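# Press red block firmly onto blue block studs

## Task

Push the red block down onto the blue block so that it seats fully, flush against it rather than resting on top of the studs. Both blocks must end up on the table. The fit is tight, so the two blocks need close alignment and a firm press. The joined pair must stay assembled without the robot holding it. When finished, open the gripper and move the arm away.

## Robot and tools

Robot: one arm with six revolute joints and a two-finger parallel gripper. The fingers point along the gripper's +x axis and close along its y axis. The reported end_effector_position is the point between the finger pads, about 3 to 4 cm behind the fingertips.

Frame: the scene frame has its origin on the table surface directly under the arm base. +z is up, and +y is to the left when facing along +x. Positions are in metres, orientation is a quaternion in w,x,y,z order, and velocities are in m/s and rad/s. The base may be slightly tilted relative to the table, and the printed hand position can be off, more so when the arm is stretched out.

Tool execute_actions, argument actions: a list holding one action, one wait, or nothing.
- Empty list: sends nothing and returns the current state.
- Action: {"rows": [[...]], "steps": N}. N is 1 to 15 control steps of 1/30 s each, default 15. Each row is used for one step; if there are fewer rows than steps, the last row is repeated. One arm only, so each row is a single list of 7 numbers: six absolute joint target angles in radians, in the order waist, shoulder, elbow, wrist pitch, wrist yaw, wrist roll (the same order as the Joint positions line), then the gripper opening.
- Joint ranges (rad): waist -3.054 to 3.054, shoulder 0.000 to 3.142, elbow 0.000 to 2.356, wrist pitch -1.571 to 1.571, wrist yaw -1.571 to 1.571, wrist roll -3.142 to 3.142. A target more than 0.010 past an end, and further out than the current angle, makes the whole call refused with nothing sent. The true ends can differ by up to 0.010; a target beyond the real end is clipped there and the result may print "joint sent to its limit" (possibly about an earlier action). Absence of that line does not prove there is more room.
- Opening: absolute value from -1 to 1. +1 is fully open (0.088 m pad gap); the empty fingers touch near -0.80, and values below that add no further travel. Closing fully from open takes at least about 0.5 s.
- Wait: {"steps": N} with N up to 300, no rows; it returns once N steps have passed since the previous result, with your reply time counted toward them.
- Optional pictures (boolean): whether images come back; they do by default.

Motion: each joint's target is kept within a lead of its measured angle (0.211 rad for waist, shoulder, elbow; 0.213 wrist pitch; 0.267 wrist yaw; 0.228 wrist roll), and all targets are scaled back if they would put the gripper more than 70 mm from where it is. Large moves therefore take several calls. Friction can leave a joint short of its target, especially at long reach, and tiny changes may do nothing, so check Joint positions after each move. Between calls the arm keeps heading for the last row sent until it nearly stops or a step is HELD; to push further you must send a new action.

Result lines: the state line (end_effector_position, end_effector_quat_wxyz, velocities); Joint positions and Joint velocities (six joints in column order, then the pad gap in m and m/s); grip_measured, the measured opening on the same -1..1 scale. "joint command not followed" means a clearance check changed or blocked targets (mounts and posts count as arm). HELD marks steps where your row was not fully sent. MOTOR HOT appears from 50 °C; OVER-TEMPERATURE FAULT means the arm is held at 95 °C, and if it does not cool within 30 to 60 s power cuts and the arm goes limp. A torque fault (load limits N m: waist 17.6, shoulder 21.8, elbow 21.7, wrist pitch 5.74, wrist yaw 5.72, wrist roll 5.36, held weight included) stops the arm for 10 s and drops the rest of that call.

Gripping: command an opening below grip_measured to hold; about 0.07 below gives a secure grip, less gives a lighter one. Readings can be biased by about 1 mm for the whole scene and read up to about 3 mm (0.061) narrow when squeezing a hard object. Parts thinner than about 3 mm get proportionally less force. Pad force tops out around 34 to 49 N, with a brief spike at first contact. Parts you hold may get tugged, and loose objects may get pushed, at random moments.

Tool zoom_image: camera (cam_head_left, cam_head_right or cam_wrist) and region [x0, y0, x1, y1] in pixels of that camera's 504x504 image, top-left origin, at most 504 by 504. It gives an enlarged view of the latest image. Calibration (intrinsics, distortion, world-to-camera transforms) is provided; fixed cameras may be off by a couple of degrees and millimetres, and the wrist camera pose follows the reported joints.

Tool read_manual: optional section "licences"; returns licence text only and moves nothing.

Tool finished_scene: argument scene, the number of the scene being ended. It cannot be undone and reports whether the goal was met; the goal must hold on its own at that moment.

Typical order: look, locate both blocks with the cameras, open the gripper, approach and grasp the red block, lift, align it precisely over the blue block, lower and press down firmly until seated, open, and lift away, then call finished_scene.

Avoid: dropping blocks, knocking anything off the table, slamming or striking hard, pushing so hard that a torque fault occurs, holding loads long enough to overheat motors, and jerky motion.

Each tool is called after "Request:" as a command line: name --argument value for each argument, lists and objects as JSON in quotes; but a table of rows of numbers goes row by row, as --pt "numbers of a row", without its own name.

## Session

Request:
execute_actions --actions '[]'

Scene clock: 0.00 s of 11933.50 s.
end_effector_position=(+0.4349, -0.1962, +0.3020) grip_measured=+0.853 end_effector_quat_wxyz=(+0.442, +0.845, -0.253, -0.160) end_effector_velocity=(-0.001, -0.002, +0.001) end_effector_angular_velocity=(-0.007, -0.004, -0.003)
Joint positions: [0.546 1.704 0.863 1.443 0.725 1.04  0.081]
Joint velocities: [-0.002 -0.002 -0.002  0.007 -0.007 -0.007 -0.   ]
Heat: hottest waist 25 °C (+0.0 °C/min).
camera_calibration (this result's frames):
cam_wrist: T_world_to_cam=[[0.278268, 0.506274, -0.816244, 0.231735], [0.148628, 0.816877, 0.557335, -0.0404062], [0.948935, -0.276405, 0.152064, -0.439705], [0, 0, 0, 1]] pos_world=[0.358773, -0.205851, 0.278535]

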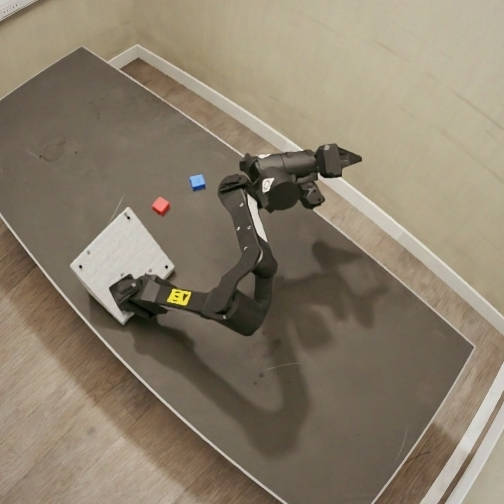

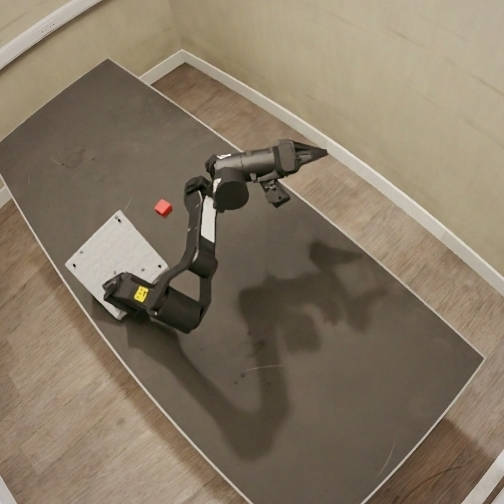

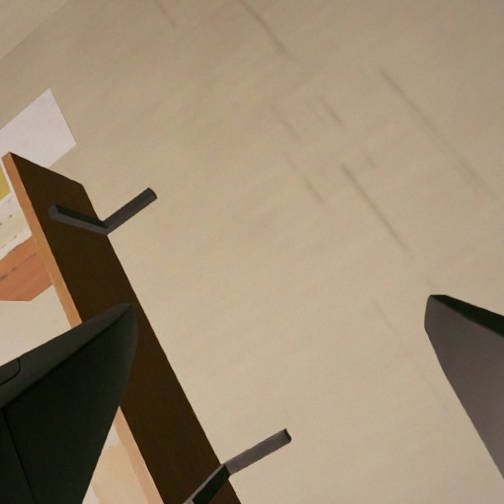

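Request:
execute_actions --actions '[{"rows":[[0.96,2.0,1.238,-1.076,0.593,0.72,1]]}]' --pictures false

Request:
execute_actions --actions '[{"rows":[[0.963,2.35,1.238,-1.076,0.593,0.72,1]]}]' --pictures false

Request:
execute_actions --actions '[{"steps":40}]'

Scene clock: 10.67 s of 11933.50 s.
end_effector_position=(+0.4588, +0.0499, +0.4294) grip_measured=+1.000 end_effector_quat_wxyz=(+0.695, +0.715, -0.004, +0.078) end_effector_velocity=(-0.096, +0.401, -0.069) end_effector_angular_velocity=(-1.346, +0.501, +1.294)
Joint positions: [0.956 1.98  1.217 0.818 0.593 0.732 0.088]
Joint velocities: [ 0.388  0.11   0.164 -1.853 -0.066 -0.139  0.   ]
Heat: hottest waist 26 °C (+5.6 °C/min).
Steps of this call (steps 1 to 90: nothing new was sent; then 7.17 s passed at rest; steps 91 to 105: all 15 steps of this action). Readings (joint positions):
91: [0.554 1.718 0.875 1.430 0.725 1.016]
92: [0.573 1.737 0.904 1.398 0.709 0.982]
94: [0.631 1.792 0.969 1.333 0.672 0.915]
98: [0.754 1.897 1.081 1.196 0.636 0.818]
105: the state above

Scene clock: 11.17 s of 11933.50 s.
end_effector_position=(+0.4034, +0.2343, +0.2128) grip_measured=+1.000 end_effector_quat_wxyz=(+0.826, +0.414, +0.369, +0.099) end_effector_velocity=(-0.263, +0.086, -0.403) end_effector_angular_velocity=(-1.526, +1.030, +1.236)
Joint positions: [0.964 2.337 1.233 0.159 0.592 0.723 0.088]
Joint velocities: [-0.007  0.281  0.002 -1.927 -0.007 -0.022  0.   ]
Heat: hottest waist 26 °C (+5.4 °C/min).
Steps of this call (steps 1 to 15: all 15 steps of this action). Readings (joint positions):
1: [0.965 1.998 1.219 0.782 0.592 0.730]
2: [0.969 2.019 1.225 0.757 0.592 0.730]
4: [0.967 2.069 1.233 0.692 0.592 0.728]
8: [0.964 2.190 1.233 0.558 0.592 0.727]
15: the state above

Scene clock: 12.50 s of 11933.50 s.
end_effector_position=(+0.2405, +0.1281, +0.1007) grip_measured=+1.000 end_effector_quat_wxyz=(+0.704, -0.086, +0.700, +0.087) end_effector_velocity=(+0.001, -0.003, +0.001) end_effector_angular_velocity=(-0.006, -0.003, +0.022)
Joint positions: [ 0.963  2.346  1.233 -1.074  0.592  0.721  0.088]
Joint velocities: [-0.002 -0.007 -0.002 -0.007  0.007 -0.022  0.   ]
Heat: hottest waist 27 °C (+9.6 °C/min).
Steps of this call (steps 1 to 40: the robot went on to your last target). Readings (joint positions):
1: [0.964 2.343 1.233 0.095 0.592 0.723]
2: [0.964 2.346 1.233 0.032 0.592 0.722]
4: [0.964 2.346 1.233 -0.093 0.592 0.722]
8: [0.964 2.346 1.233 -0.347 0.592 0.722]
40: the state above
camera_calibration (this result's frames):
cam_wrist: T_world_to_cam=[[0.224285, -0.974271, 0.0221683, 0.0755543], [-0.909811, -0.201186, 0.362999, 0.240373], [-0.3492, -0.101584, -0.931526, 0.264021], [0, 0, 0, 1]] pos_world=[0.293945, 0.14879, 0.157012]

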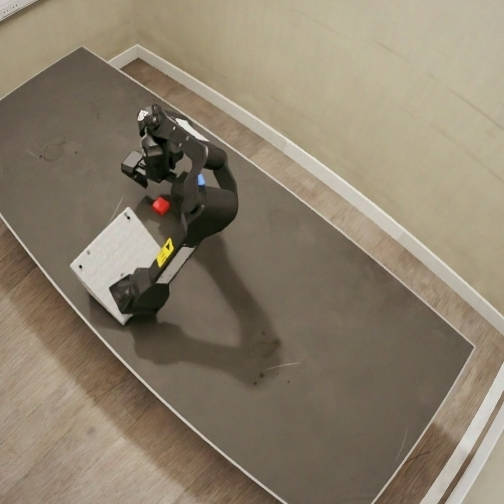

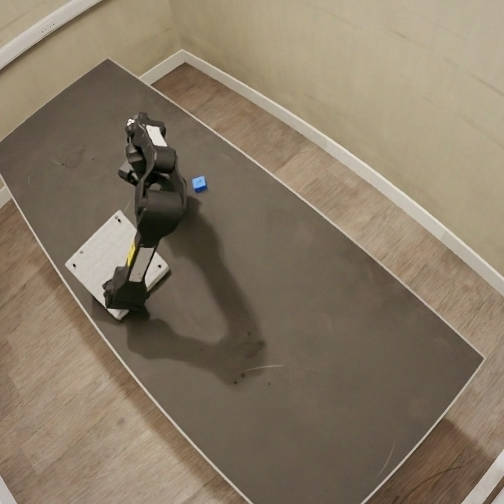

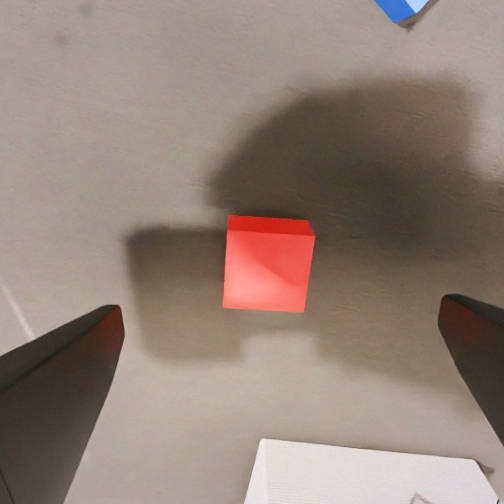

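Request:
execute_actions --actions '[{"rows":[[0.946,2.355,1.2,-1.03,0.603,0.72,1],[0.93,2.362,1.175,-0.99,0.612,0.72,1],[0.913,2.369,1.15,-0.95,0.621,0.72,1],[0.896,2.376,1.125,-0.91,0.63,0.72,1],[0.88,2.383,1.1,-0.87,0.64,0.72,1],[0.863,2.39,1.072,-0.825,0.65,0.72,1]]}]'

Scene clock: 19.90 s of 11933.50 s.
end_effector_position=(+0.2367, +0.1252, +0.0441) grip_measured=+1.000 end_effector_quat_wxyz=(+0.705, -0.052, +0.705, +0.051) end_effector_velocity=(-0.004, +0.000, -0.000) end_effector_angular_velocity=(+0.010, +0.022, +0.010)
Joint positions: [ 0.861  2.385  1.081 -0.829  0.646  0.721  0.088]
Joint velocities: [-0.002 -0.002 -0.002 -0.007 -0.022 -0.007  0.   ]
Heat: hottest waist 27 °C (+6.0 °C/min).
Steps of this call (steps 1 to 15: the robot went on to your last target; steps 16 to 90: nothing new was sent; then 3.90 s passed at rest; steps 91 to 105: all 15 steps of this action). Readings (joint positions):
91: [0.962 2.346 1.230 -1.068 0.593 0.721]
92: [0.958 2.346 1.221 -1.045 0.596 0.721]
94: [0.937 2.349 1.190 -0.985 0.610 0.721]
98: [0.875 2.374 1.108 -0.869 0.638 0.721]
105: the state above
camera_calibration (this result's frames):
cam_wrist: T_world_to_cam=[[0.125178, -0.99186, 0.0233319, 0.100395], [-0.92331, -0.107856, 0.368601, 0.248067], [-0.363084, -0.0676834, -0.929295, 0.2086], [0, 0, 0, 1]] pos_world=[0.292214, 0.140452, 0.10007]

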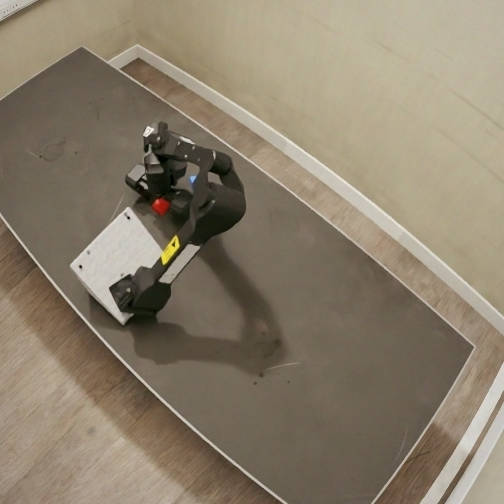

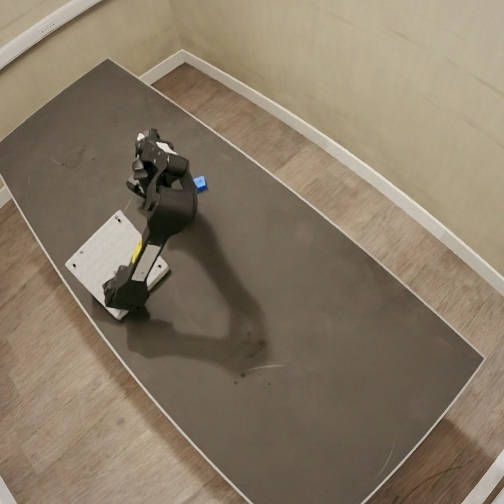

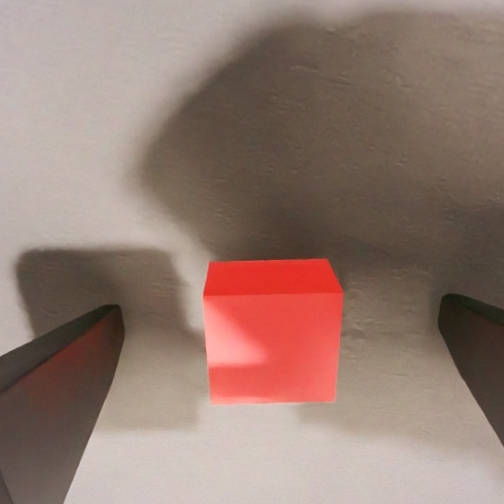

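Request:
execute_actions --actions '[{"rows":[[0.863,2.39,1.072,-0.825,0.65,0.73,-0.28]]}]' --pictures false

Request:
execute_actions --actions '[{"rows":[[0.89,2.37,1.13,-0.9,0.63,0.72,-0.28],[0.92,2.36,1.18,-0.98,0.61,0.72,-0.28],[0.94,2.35,1.24,-1.07,0.6,0.72,-0.28],[0.94,2.35,1.29,-1.1,0.6,0.7,-0.28],[0.92,2.36,1.34,-1.12,0.62,0.6,-0.28],[0.89,2.38,1.39,-1.14,0.64,0.5,-0.28],[0.86,2.4,1.44,-1.15,0.655,0.3,-0.28],[0.83,2.42,1.49,-1.16,0.67,0.1,-0.28],[0.8,2.44,1.54,-1.165,0.685,-0.1,-0.28],[0.77,2.46,1.59,-1.165,0.7,-0.22,-0.28],[0.74,2.48,1.636,-1.165,0.71,-0.22,-0.28],[0.72,2.498,1.636,-1.165,0.72,-0.22,-0.28]]}]' --pictures false

Request:
execute_actions --actions '[{"steps":20}]'

Request:
zoom_image --camera "cam_wrist" --region '[170,160,410,320]'

Scene clock: 29.93 s of 11933.50 s.
end_effector_position=(+0.2370, +0.1257, +0.0443) grip_measured=-0.167 end_effector_quat_wxyz=(+0.707, -0.049, +0.704, +0.049) end_effector_velocity=(-0.003, -0.002, -0.001) end_effector_angular_velocity=(-0.003, +0.014, +0.013)
Joint positions: [ 0.862  2.385  1.08  -0.826  0.648  0.728  0.031]
Joint velocities: [-0.002 -0.002 -0.007 -0.007 -0.007 -0.007 -0.   ]
Heat: hottest waist 28 °C (+6.0 °C/min).
Steps of this call (steps 1 to 15: the robot went on to your last target; steps 16 to 90: nothing new was sent; then 6.53 s passed at rest; steps 91 to 105: all 15 steps of this action). Readings (joint positions):
91: [0.861 2.385 1.080 -0.827 0.647 0.722]
92: [0.861 2.385 1.080 -0.827 0.647 0.723]
94: [0.861 2.385 1.080 -0.827 0.647 0.725]
98: [0.861 2.385 1.080 -0.827 0.647 0.727]
105: the state above

Scene clock: 30.43 s of 11933.50 s.
end_effector_position=(+0.3572, +0.1014, +0.0922) grip_measured=-0.167 end_effector_quat_wxyz=(+0.677, -0.226, +0.661, +0.232) end_effector_velocity=(+0.031, -0.081, -0.145) end_effector_angular_velocity=(-0.213, +0.359, +1.873)
Joint positions: [ 0.721  2.464  1.618 -1.157  0.715  0.029  0.031]
Joint velocities: [-0.418  0.208  0.129 -0.139  0.066 -2.015 -0.   ]
Heat: hottest waist 28 °C (+5.9 °C/min).
Steps of this call (steps 1 to 15: all 15 steps of this action). Readings (joint positions):
1: [0.864 2.385 1.086 -0.840 0.646 0.728]
2: [0.871 2.385 1.101 -0.881 0.639 0.727]
4: [0.901 2.385 1.161 -0.992 0.617 0.720]
8: [0.900 2.388 1.359 -1.109 0.635 0.501]
15: the state above

Scene clock: 31.10 s of 11933.50 s.
end_effector_position=(+0.3549, +0.1046, +0.0855) grip_measured=-0.167 end_effector_quat_wxyz=(+0.634, -0.314, +0.633, +0.314) end_effector_velocity=(-0.000, -0.003, -0.000) end_effector_angular_velocity=(-0.009, +0.001, -0.004)
Joint positions: [ 0.718  2.49   1.624 -1.163  0.717 -0.217  0.031]
Joint velocities: [-0.002 -0.002 -0.002 -0.007  0.007  0.007 -0.001]
Heat: hottest waist 28 °C (+5.8 °C/min).
Steps of this call (steps 1 to 20: the robot went on to your last target). Readings (joint positions):
1: [0.711 2.471 1.619 -1.160 0.716 -0.039]
2: [0.707 2.477 1.620 -1.162 0.716 -0.095]
4: [0.709 2.486 1.620 -1.163 0.716 -0.161]
8: [0.717 2.490 1.621 -1.163 0.716 -0.205]
20: the state above
camera_calibration (this result's frames):
cam_wrist: T_world_to_cam=[[0.783874, -0.620461, 0.0238539, -0.208417], [-0.58421, -0.723974, 0.366825, 0.284053], [-0.210331, -0.30148, -0.929984, 0.25886], [0, 0, 0, 1]] pos_world=[0.383766, 0.154374, 0.141509]

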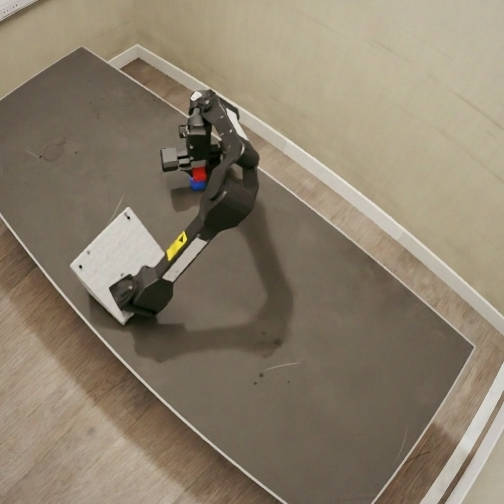

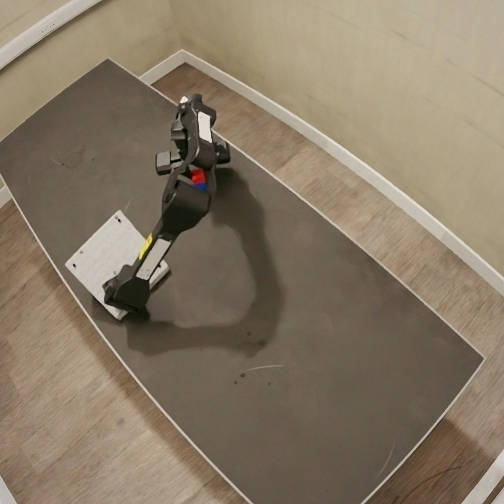

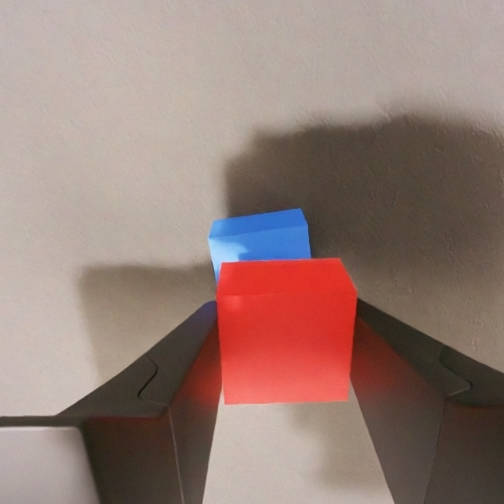

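Region (170, 160, 410, 320) of cam_wrist's 504x504 image, scaled by 2.100, with more detail than that image has.

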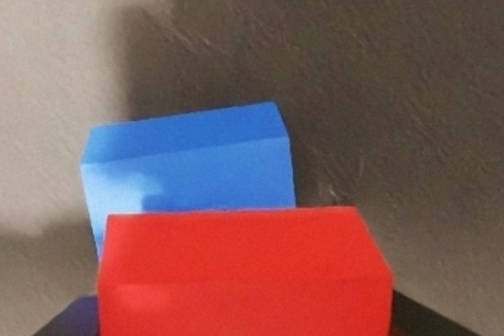

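Request:
execute_actions --actions '[{"rows":[[0.716,2.496,1.6,-1.14,0.72,-0.27,-0.28],[0.711,2.498,1.59,-1.125,0.723,-0.31,-0.28],[0.706,2.499,1.577,-1.11,0.725,-0.33,-0.28],[0.7,2.5,1.564,-1.092,0.728,-0.351,-0.28]]}]'

Request:
zoom_image --camera "cam_wrist" --region '[195,205,375,305]'

Scene clock: 39.30 s of 11933.50 s.
end_effector_position=(+0.3523, +0.1062, +0.0702) grip_measured=-0.167 end_effector_quat_wxyz=(+0.617, -0.347, +0.615, +0.348) end_effector_velocity=(-0.008, -0.001, -0.002) end_effector_angular_velocity=(+0.002, +0.034, +0.041)
Joint positions: [ 0.698  2.492  1.574 -1.095  0.725 -0.348  0.031]
Joint velocities: [-0.002 -0.002 -0.012 -0.022 -0.022 -0.022  0.   ]
Heat: hottest waist 30 °C (+7.6 °C/min).
Steps of this call (steps 1 to 15: the robot went on to your last target; steps 16 to 90: nothing new was sent; then 4.70 s passed at rest; steps 91 to 105: all 15 steps of this action). Readings (joint positions):
91: [0.718 2.490 1.623 -1.161 0.717 -0.229]
92: [0.717 2.490 1.619 -1.151 0.717 -0.252]
94: [0.713 2.490 1.603 -1.125 0.721 -0.297]
98: [0.700 2.492 1.577 -1.102 0.723 -0.338]
105: the state above
camera_calibration (this result's frames):
cam_wrist: T_world_to_cam=[[0.845515, -0.533435, 0.0234877, -0.235956], [-0.503661, -0.782172, 0.366786, 0.267042], [-0.177285, -0.321953, -0.930009, 0.235147], [0, 0, 0, 1]] pos_world=[0.375691, 0.158712, 0.126283]

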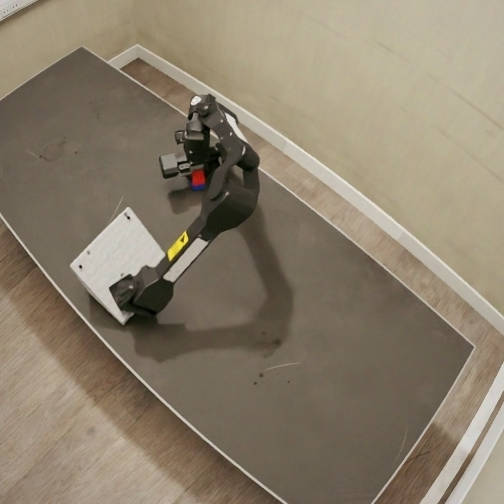

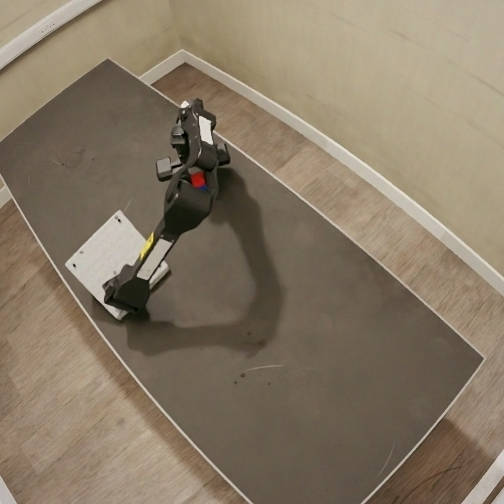

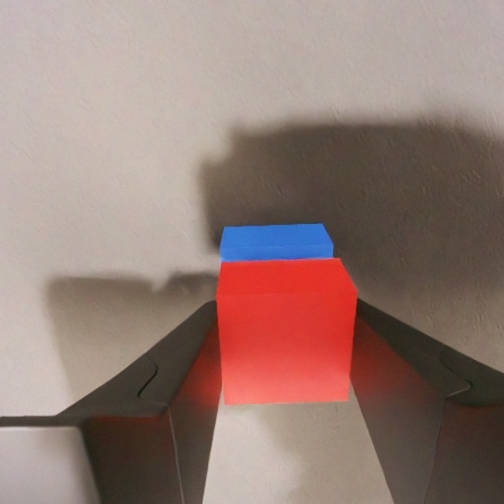

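Region (195, 205, 375, 305) of cam_wrist's 504x504 image, scaled by 2.800, with more detail than that image has.

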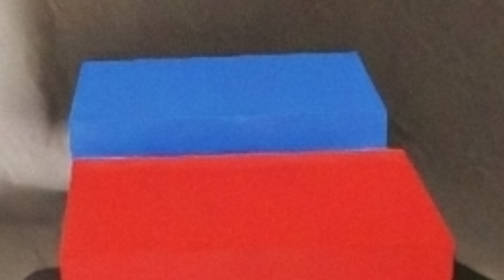

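Request:
execute_actions --actions '[{"rows":[[0.698,2.507,1.574,-1.084,0.728,-0.353,-0.28]]}]'

Request:
zoom_image --camera "cam_wrist" --region '[195,205,375,305]'

Scene clock: 44.47 s of 11933.50 s.
end_effector_position=(+0.3529, +0.1077, +0.0693) grip_measured=-0.167 end_effector_quat_wxyz=(+0.618, -0.347, +0.614, +0.348) end_effector_velocity=(+0.000, +0.001, -0.000) end_effector_angular_velocity=(+0.009, +0.002, +0.001)
Joint positions: [ 0.698  2.495  1.573 -1.086  0.725 -0.351  0.031]
Joint velocities: [-0.002 -0.002 -0.002  0.007 -0.007 -0.007 -0.   ]
Heat: hottest waist 31 °C (+8.1 °C/min).
Steps of this call (steps 1 to 15: the robot went on to your last target; steps 16 to 90: nothing new was sent; then 1.67 s passed at rest; steps 91 to 105: all 15 steps of this action). Readings (joint positions):
91: [0.698 2.492 1.573 -1.093 0.725 -0.349]
92: [0.698 2.493 1.573 -1.090 0.725 -0.350]
94: [0.698 2.493 1.573 -1.088 0.725 -0.350]
98: [0.698 2.495 1.573 -1.086 0.725 -0.350]
105: the state above
camera_calibration (this result's frames):
cam_wrist: T_world_to_cam=[[0.845319, -0.533691, 0.0246866, -0.235613], [-0.504901, -0.782904, 0.363505, 0.269595], [-0.174672, -0.319742, -0.931265, 0.233823], [0, 0, 0, 1]] pos_world=[0.37613, 0.160086, 0.125569]

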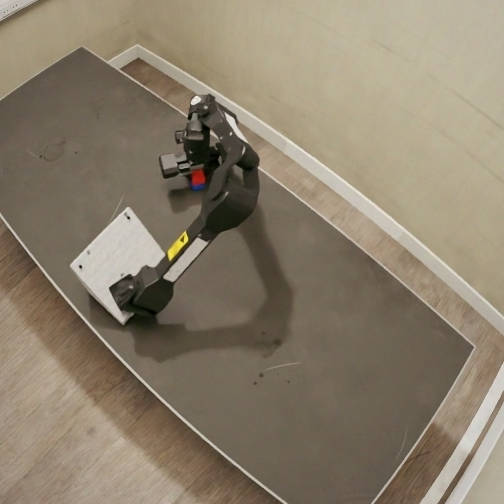

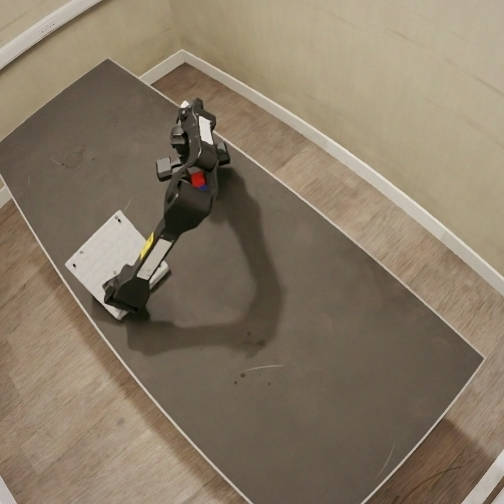

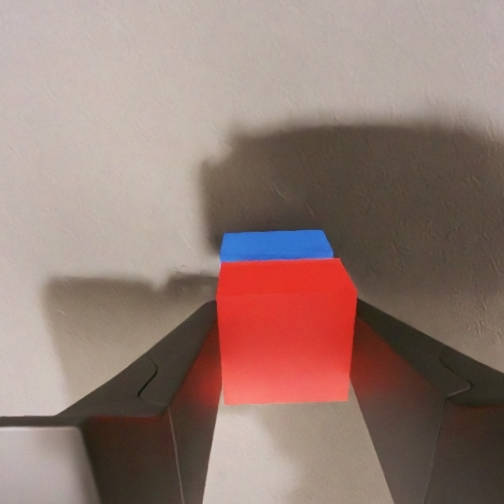

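Region (195, 205, 375, 305) of cam_wrist's 504x504 image, scaled by 2.800, with more detail than that image has.

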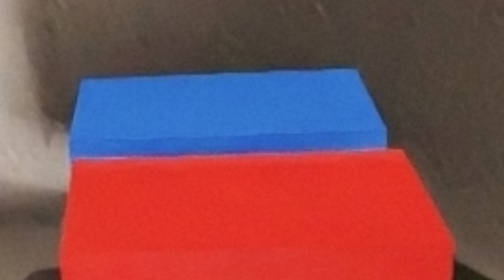

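Request:
execute_actions --actions '[{"rows":[[0.698,2.511,1.56,-1.082,0.728,-0.353,-0.28],[0.698,2.511,1.56,-1.082,0.728,-0.353,-0.28],[0.698,2.511,1.56,-1.082,0.728,-0.353,-0.28],[0.698,2.511,1.56,-1.082,0.728,-0.353,-0.28],[0.698,2.511,1.56,-1.082,0.728,-0.353,-0.28],[0.698,2.511,1.56,-1.082,0.728,-0.353,0.2],[0.698,2.511,1.56,-1.082,0.728,-0.353,0.2],[0.698,2.511,1.56,-1.082,0.728,-0.353,0.2],[0.698,2.511,1.56,-1.082,0.728,-0.353,0.2],[0.689,2.511,1.545,-1.06,0.732,-0.363,0.2],[0.68,2.511,1.53,-1.035,0.736,-0.374,0.2],[0.671,2.511,1.513,-1.012,0.74,-0.385,0.2]]}]' --pictures false

Request:
execute_actions --actions '[{"rows":[[0.671,2.511,1.513,-1.012,0.74,-0.385,0.2],[0.671,2.511,1.513,-1.012,0.74,-0.385,0.2],[0.671,2.511,1.513,-1.012,0.74,-0.385,0.1],[0.671,2.511,1.513,-1.012,0.74,-0.385,0],[0.671,2.511,1.513,-1.012,0.74,-0.385,-0.26]]}]'

Request:
execute_actions --actions '[{"rows":[[0.671,2.503,1.522,-1.012,0.74,-0.385,0.4],[0.671,2.503,1.522,-1.012,0.74,-0.385,0.4],[0.671,2.503,1.522,-1.012,0.74,-0.385,0.4],[0.671,2.503,1.522,-1.012,0.74,-0.385,0.4],[0.69,2.5,1.56,-1.05,0.73,-0.365,0.4],[0.705,2.497,1.585,-1.09,0.723,-0.35,0.4],[0.72,2.494,1.61,-1.13,0.716,-0.33,0.4],[0.733,2.492,1.635,-1.17,0.71,-0.315,0.4]]}]'

Request:
zoom_image --camera "cam_wrist" --region '[190,180,370,360]'

Scene clock: 55.63 s of 11933.50 s.
end_effector_position=(+0.3503, +0.1078, +0.0541) grip_measured=+0.186 end_effector_quat_wxyz=(+0.615, -0.349, +0.615, +0.349) end_effector_velocity=(-0.033, -0.023, -0.078) end_effector_angular_velocity=(-0.075, +0.157, +0.063)
Joint positions: [ 0.675  2.501  1.531 -1.027  0.734 -0.377  0.048]
Joint velocities: [-0.139  0.037 -0.173  0.095  0.022 -0.081  0.006]
Heat: hottest waist 32 °C (+7.5 °C/min).
Steps of this call (steps 1 to 15: the robot went on to your last target; steps 16 to 90: nothing new was sent; then 7.67 s passed at rest; steps 91 to 105: all 15 steps of this action). Readings (joint positions):
91: [0.698 2.496 1.573 -1.086 0.725 -0.351]
92: [0.698 2.496 1.573 -1.085 0.725 -0.351]
94: [0.698 2.497 1.573 -1.084 0.725 -0.351]
98: [0.698 2.499 1.570 -1.084 0.725 -0.351]
105: the state above

Scene clock: 56.13 s of 11933.50 s.
end_effector_position=(+0.3501, +0.1074, +0.0508) grip_measured=-0.175 end_effector_quat_wxyz=(+0.615, -0.349, +0.615, +0.348) end_effector_velocity=(-0.003, -0.003, +0.001) end_effector_angular_velocity=(-0.002, +0.016, +0.017)
Joint positions: [ 0.67   2.502  1.523 -1.014  0.738 -0.382  0.03 ]
Joint velocities: [-0.002 -0.007 -0.002 -0.022 -0.007 -0.007 -0.   ]
Heat: hottest waist 32 °C (+7.5 °C/min).
Steps of this call (steps 1 to 15: all 15 steps of this action). Readings (joint positions):
1: [0.671 2.502 1.526 -1.023 0.735 -0.379]
2: [0.669 2.502 1.524 -1.020 0.735 -0.380]
4: [0.668 2.502 1.523 -1.017 0.736 -0.381]
8: [0.669 2.502 1.523 -1.015 0.738 -0.382]
15: the state above
camera_calibration (this result's frames):
cam_wrist: T_world_to_cam=[[0.847091, -0.530909, 0.0239209, -0.233858], [-0.500888, -0.782528, 0.369813, 0.272964], [-0.177618, -0.325247, -0.928798, 0.217447], [0, 0, 0, 1]] pos_world=[0.373446, 0.160169, 0.106613]

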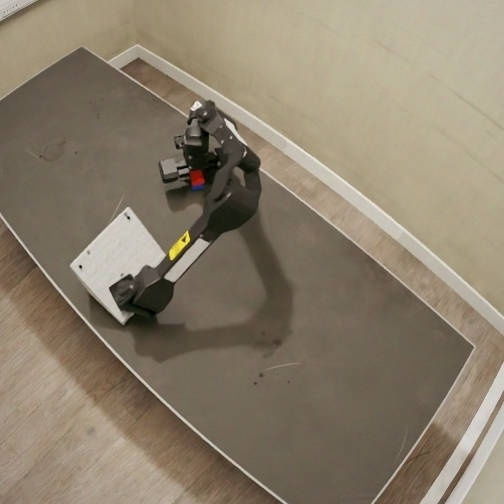

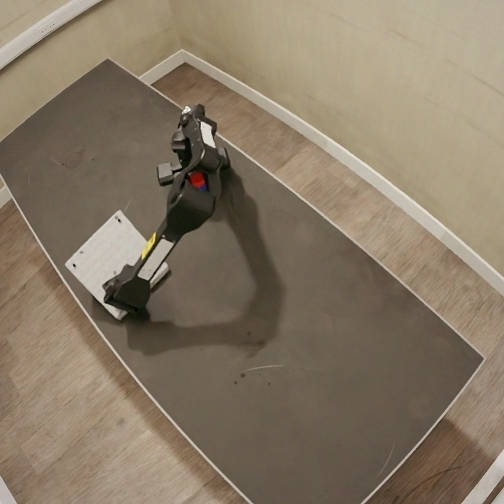

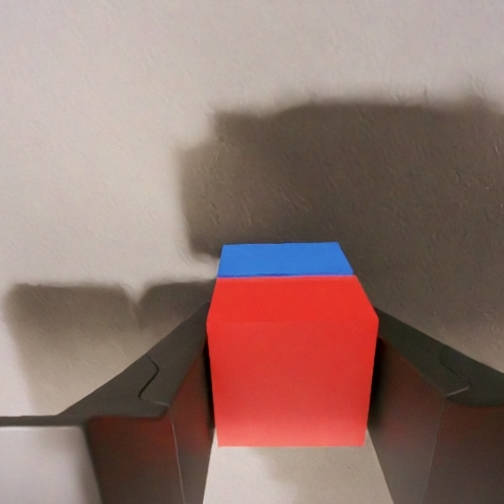

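Scene clock: 56.63 s of 11933.50 s.
end_effector_position=(+0.3523, +0.1106, +0.0879) grip_measured=+0.395 end_effector_quat_wxyz=(+0.617, -0.353, +0.611, +0.350) end_effector_velocity=(-0.012, -0.014, -0.005) end_effector_angular_velocity=(-0.025, +0.076, +0.001)
Joint positions: [ 0.735  2.498  1.625 -1.162  0.714 -0.319  0.058]
Joint velocities: [-0.022 -0.007 -0.007 -0.081 -0.022  0.037  0.001]
Heat: hottest waist 32 °C (+7.4 °C/min).
Steps of this call (steps 1 to 15: all 15 steps of this action). Readings (joint positions):
1: [0.670 2.502 1.523 -1.014 0.738 -0.382]
2: [0.670 2.502 1.523 -1.014 0.738 -0.382]
4: [0.670 2.502 1.523 -1.014 0.738 -0.382]
8: [0.691 2.502 1.566 -1.097 0.726 -0.349]
15: the state above
camera_calibration (this result's frames):
cam_wrist: T_world_to_cam=[[0.851303, -0.523771, 0.0307834, -0.237767], [-0.497623, -0.787424, 0.36378, 0.262725], [-0.166298, -0.325005, -0.930976, 0.249585], [0, 0, 0, 1]] pos_world=[0.374655, 0.163457, 0.144103]

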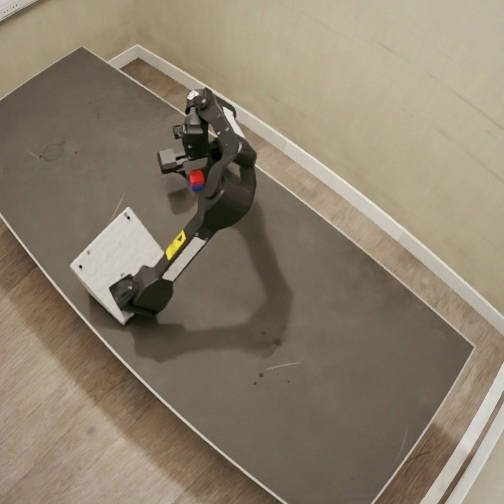

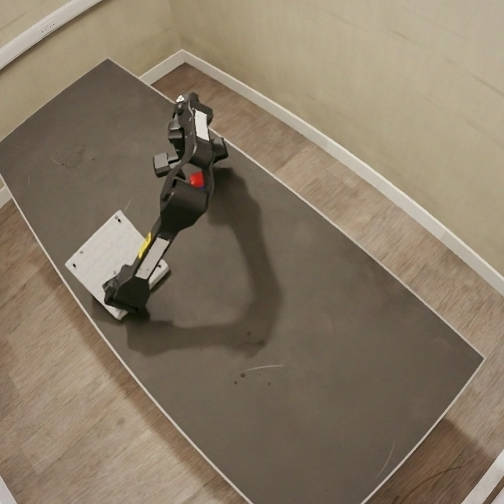

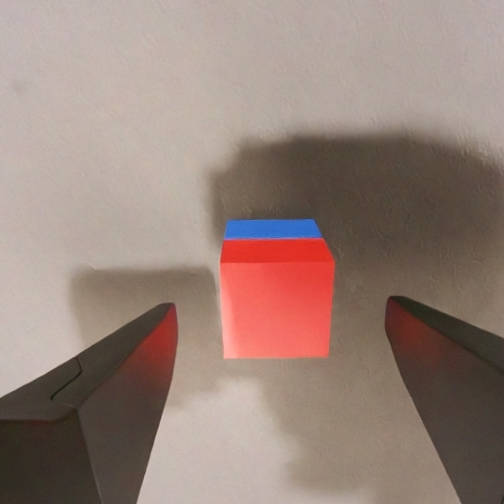

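Region (190, 180, 370, 360) of cam_wrist's 504x504 image, scaled by 2.800, with more detail than that image has.

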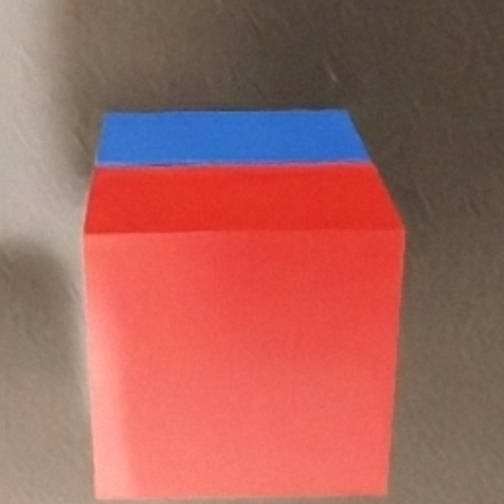

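Request:
execute_actions --actions '[{"rows":[[0.728,2.498,1.612,-1.165,0.714,-0.32,-0.6]],"steps":10}]' --pictures false

Request:
execute_actions --actions '[{"rows":[[0.724,2.5,1.605,-1.155,0.717,-0.325,-0.6],[0.72,2.502,1.598,-1.145,0.719,-0.33,-0.6],[0.716,2.504,1.591,-1.135,0.721,-0.335,-0.6],[0.713,2.506,1.585,-1.125,0.722,-0.337,-0.6],[0.713,2.506,1.585,-1.125,0.722,-0.337,-0.6],[0.705,2.512,1.58,-1.125,0.722,-0.337,-0.6],[0.695,2.521,1.573,-1.125,0.722,-0.337,-0.6],[0.685,2.53,1.566,-1.125,0.722,-0.337,-0.6],[0.675,2.539,1.559,-1.125,0.722,-0.337,-0.6],[0.665,2.548,1.552,-1.125,0.722,-0.337,-0.6],[0.655,2.557,1.545,-1.125,0.722,-0.337,-0.6],[0.645,2.566,1.538,-1.125,0.722,-0.337,-0.6],[0.635,2.575,1.531,-1.125,0.722,-0.337,-0.6]]}]' --pictures false

Request:
execute_actions --actions '[{"steps":10}]'

Request:
zoom_image --camera "cam_wrist" --region '[190,180,370,310]'

Scene clock: 68.00 s of 11933.50 s.
end_effector_position=(+0.3515, +0.1084, +0.0858) grip_measured=-0.553 end_effector_quat_wxyz=(+0.614, -0.351, +0.615, +0.350) end_effector_velocity=(-0.002, -0.005, -0.000) end_effector_angular_velocity=(-0.017, +0.010, +0.020)
Joint positions: [ 0.728  2.498  1.623 -1.168  0.713 -0.318  0.012]
Joint velocities: [-0.002 -0.002 -0.002 -0.022  0.007 -0.007 -0.036]
Heat: hottest waist 33 °C (+7.0 °C/min).
Steps of this call (steps 1 to 15: the robot went on to your last target; steps 16 to 90: nothing new was sent; then 8.03 s passed at rest; steps 91 to 100: all 10 steps of this action). Readings (joint positions):
91: [0.732 2.498 1.625 -1.168 0.713 -0.318]
92: [0.732 2.498 1.625 -1.168 0.713 -0.318]
94: [0.730 2.498 1.625 -1.168 0.713 -0.318]
98: [0.728 2.498 1.623 -1.168 0.713 -0.318]
100: the state above

Scene clock: 68.50 s of 11933.50 s.
end_effector_position=(+0.3468, +0.1112, +0.0737) grip_measured=-0.597 end_effector_quat_wxyz=(+0.608, -0.353, +0.616, +0.354) end_effector_velocity=(-0.007, +0.001, -0.006) end_effector_angular_velocity=(-0.010, +0.025, +0.041)
Joint positions: [ 0.716  2.506  1.586 -1.125  0.713 -0.334  0.01 ]
Joint velocities: [-0.002  0.012 -0.012 -0.007 -0.007 -0.022 -0.   ]
Heat: hottest waist 33 °C (+7.1 °C/min).
Steps of this call (steps 1 to 15: all 15 steps of this action). Readings (joint positions):
1: [0.728 2.498 1.621 -1.165 0.713 -0.319]
2: [0.727 2.498 1.619 -1.160 0.713 -0.321]
4: [0.723 2.498 1.610 -1.146 0.715 -0.327]
8: [0.720 2.498 1.597 -1.131 0.716 -0.333]
15: the state above

Scene clock: 68.83 s of 11933.50 s.
end_effector_position=(+0.3466, +0.1113, +0.0735) grip_measured=-0.597 end_effector_quat_wxyz=(+0.608, -0.354, +0.616, +0.355) end_effector_velocity=(-0.000, -0.003, -0.000) end_effector_angular_velocity=(-0.009, +0.001, +0.011)
Joint positions: [ 0.716  2.506  1.585 -1.125  0.713 -0.335  0.01 ]
Joint velocities: [-0.002 -0.002 -0.002 -0.007  0.007 -0.007 -0.   ]
Heat: hottest waist 33 °C (+7.0 °C/min).
Steps of this call (steps 1 to 10: the robot went on to your last target). Readings (joint positions):
1: [0.716 2.506 1.585 -1.125 0.713 -0.334]
2: [0.716 2.506 1.585 -1.125 0.713 -0.334]
4: [0.716 2.506 1.585 -1.125 0.713 -0.334]
8: [0.716 2.506 1.585 -1.125 0.713 -0.335]
10: the state above
camera_calibration (this result's frames):
cam_wrist: T_world_to_cam=[[0.856776, -0.515434, 0.0161914, -0.233918], [-0.482564, -0.790276, 0.377618, 0.259752], [-0.181842, -0.331348, -0.92582, 0.241117], [0, 0, 0, 1]] pos_world=[0.369607, 0.1646, 0.128931]

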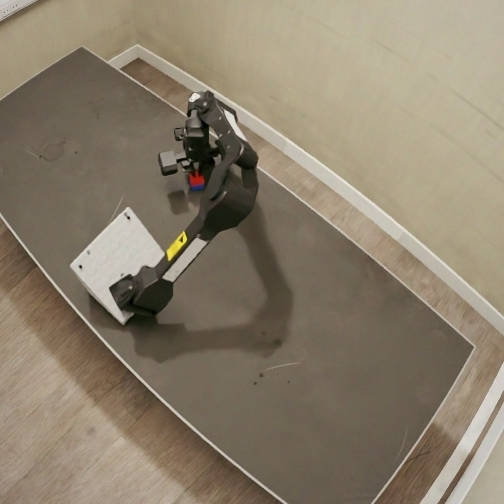

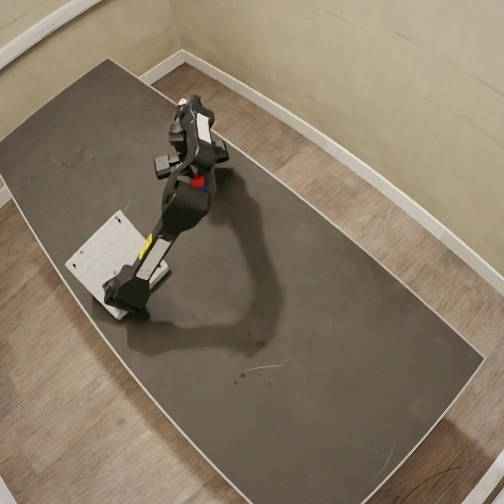

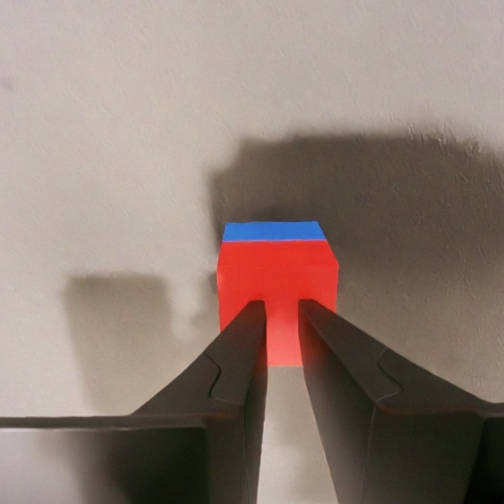

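Region (190, 180, 370, 310) of cam_wrist's 504x504 image, scaled by 2.800, with more detail than that image has.

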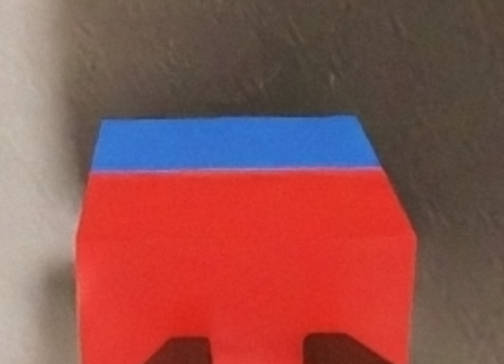

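Check from the other side.

Request:
execute_actions --actions '[{"rows":[[0.68,2.53,1.565,-1.125,0.72,-0.337,-0.6],[0.715,2.5,1.6,-1.13,0.72,-0.337,-0.6],[0.725,2.495,1.62,-1.15,0.714,-0.3,-0.6],[0.735,2.492,1.64,-1.17,0.71,1.25,1]]}]' --pictures false

Request:
execute_actions --actions '[{"steps":25}]'

Request:
zoom_image --camera "cam_wrist" --region '[180,170,380,370]'

Scene clock: 74.63 s of 11933.50 s.
end_effector_position=(+0.3526, +0.1092, +0.0875) grip_measured=+0.757 end_effector_quat_wxyz=(+0.703, -0.087, +0.700, +0.086) end_effector_velocity=(-0.000, -0.000, -0.000) end_effector_angular_velocity=(+0.005, -0.008, -2.000)
Joint positions: [ 0.731  2.498  1.628 -1.168  0.713  0.474  0.076]
Joint velocities: [ 0.002 -0.002 -0.007  0.007  0.007  2.     0.175]
Heat: hottest waist 32 °C (+5.0 °C/min).
Steps of this call (steps 1 to 15: the robot went on to your last target; steps 16 to 90: nothing new was sent; then 2.30 s passed at rest; steps 91 to 105: all 15 steps of this action). Readings (joint positions):
91: [0.718 2.502 1.587 -1.125 0.714 -0.335]
92: [0.720 2.498 1.591 -1.126 0.717 -0.335]
94: [0.723 2.498 1.603 -1.141 0.719 -0.273]
98: [0.726 2.498 1.619 -1.163 0.715 -0.000]
105: the state above

Scene clock: 75.47 s of 11933.50 s.
end_effector_position=(+0.3526, +0.1092, +0.0876) grip_measured=+1.000 end_effector_quat_wxyz=(+0.684, +0.185, +0.681, -0.184) end_effector_velocity=(-0.002, -0.002, -0.003) end_effector_angular_velocity=(-0.014, +0.007, +0.017)
Joint positions: [ 0.731  2.498  1.628 -1.168  0.713  1.247  0.088]
Joint velocities: [-0.002  0.002 -0.007 -0.007  0.007 -0.007  0.   ]
Heat: hottest waist 32 °C (+5.1 °C/min).
Steps of this call (steps 1 to 25: the robot went on to your last target). Readings (joint positions):
1: [0.731 2.498 1.628 -1.168 0.713 0.541]
2: [0.731 2.498 1.628 -1.168 0.713 0.609]
4: [0.731 2.498 1.628 -1.168 0.713 0.744]
8: [0.731 2.498 1.628 -1.168 0.713 1.016]
25: the state above
camera_calibration (this result's frames):
cam_wrist: T_world_to_cam=[[-0.521304, -0.853128, 0.0203721, 0.282064], [-0.79045, 0.491727, 0.365231, 0.225358], [-0.321606, 0.174293, -0.930694, 0.249097], [0, 0, 0, 1]] pos_world=[0.405287, 0.0864064, 0.143779]

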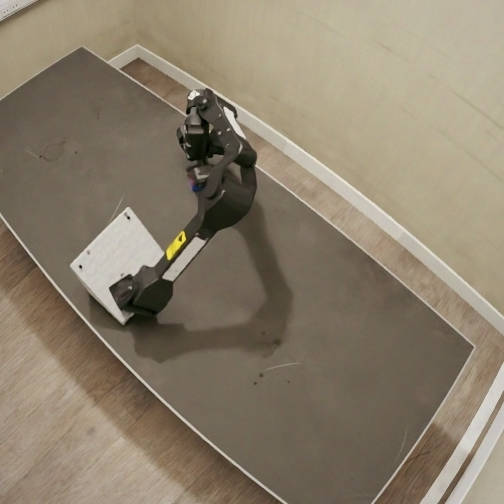

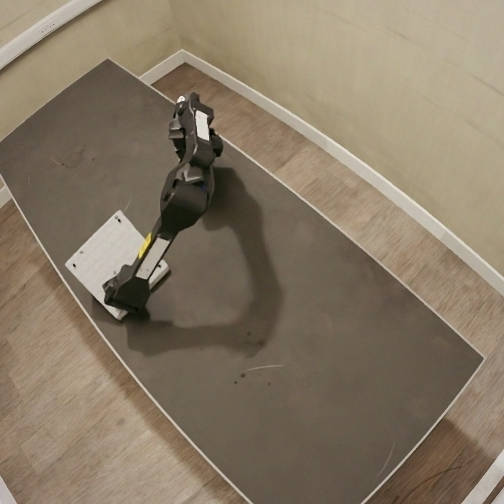

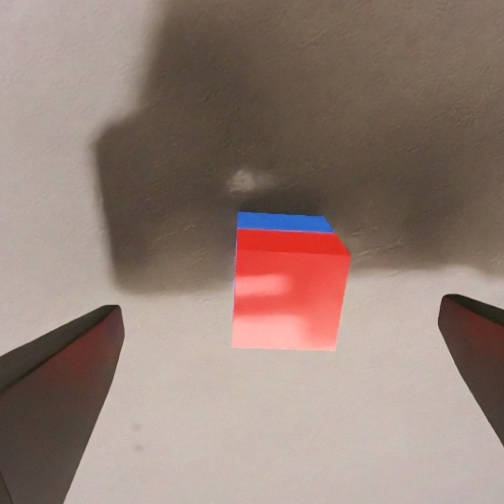

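Region (180, 170, 380, 370) of cam_wrist's 504x504 image, scaled by 2.520, with more detail than that image has.

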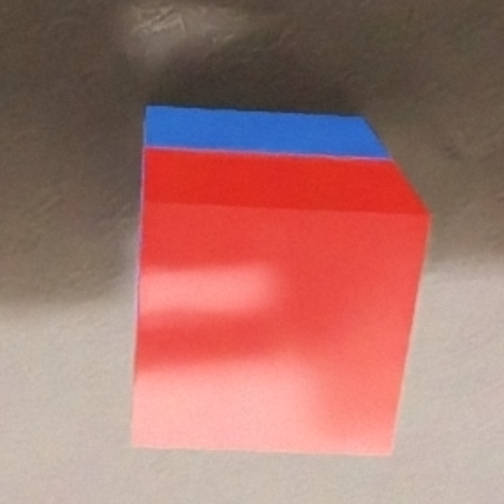

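Mated; both moved as one.

Request:
execute_actions --actions '[{"rows":[[0.78,2.4,1.68,-1.25,0.71,1.25,1]]}]' --pictures false

Request:
finished_scene --scene 2

Scene clock: 81.17 s of 11933.50 s.
end_effector_position=(+0.3614, +0.0924, +0.1370) grip_measured=+1.000 end_effector_quat_wxyz=(+0.704, +0.209, +0.658, -0.168) end_effector_velocity=(+0.000, -0.001, -0.001) end_effector_angular_velocity=(-0.005, -0.005, +0.003)
Joint positions: [ 0.78   2.399  1.677 -1.248  0.711  1.248  0.088]
Joint velocities: [-0.002 -0.002 -0.007  0.007  0.007 -0.007  0.   ]
Heat: hottest waist 33 °C (+6.0 °C/min).
Steps of this call (steps 1 to 30: the robot went on to your last target; steps 31 to 90: nothing new was sent; then 2.20 s passed at rest; steps 91 to 105: all 15 steps of this action). Readings (joint positions):
91: [0.733 2.488 1.634 -1.184 0.712 1.248]
92: [0.740 2.481 1.638 -1.208 0.711 1.248]
94: [0.760 2.452 1.647 -1.231 0.711 1.248]
98: [0.781 2.404 1.675 -1.243 0.711 1.248]
105: the state above

The scene is finished: the task was done.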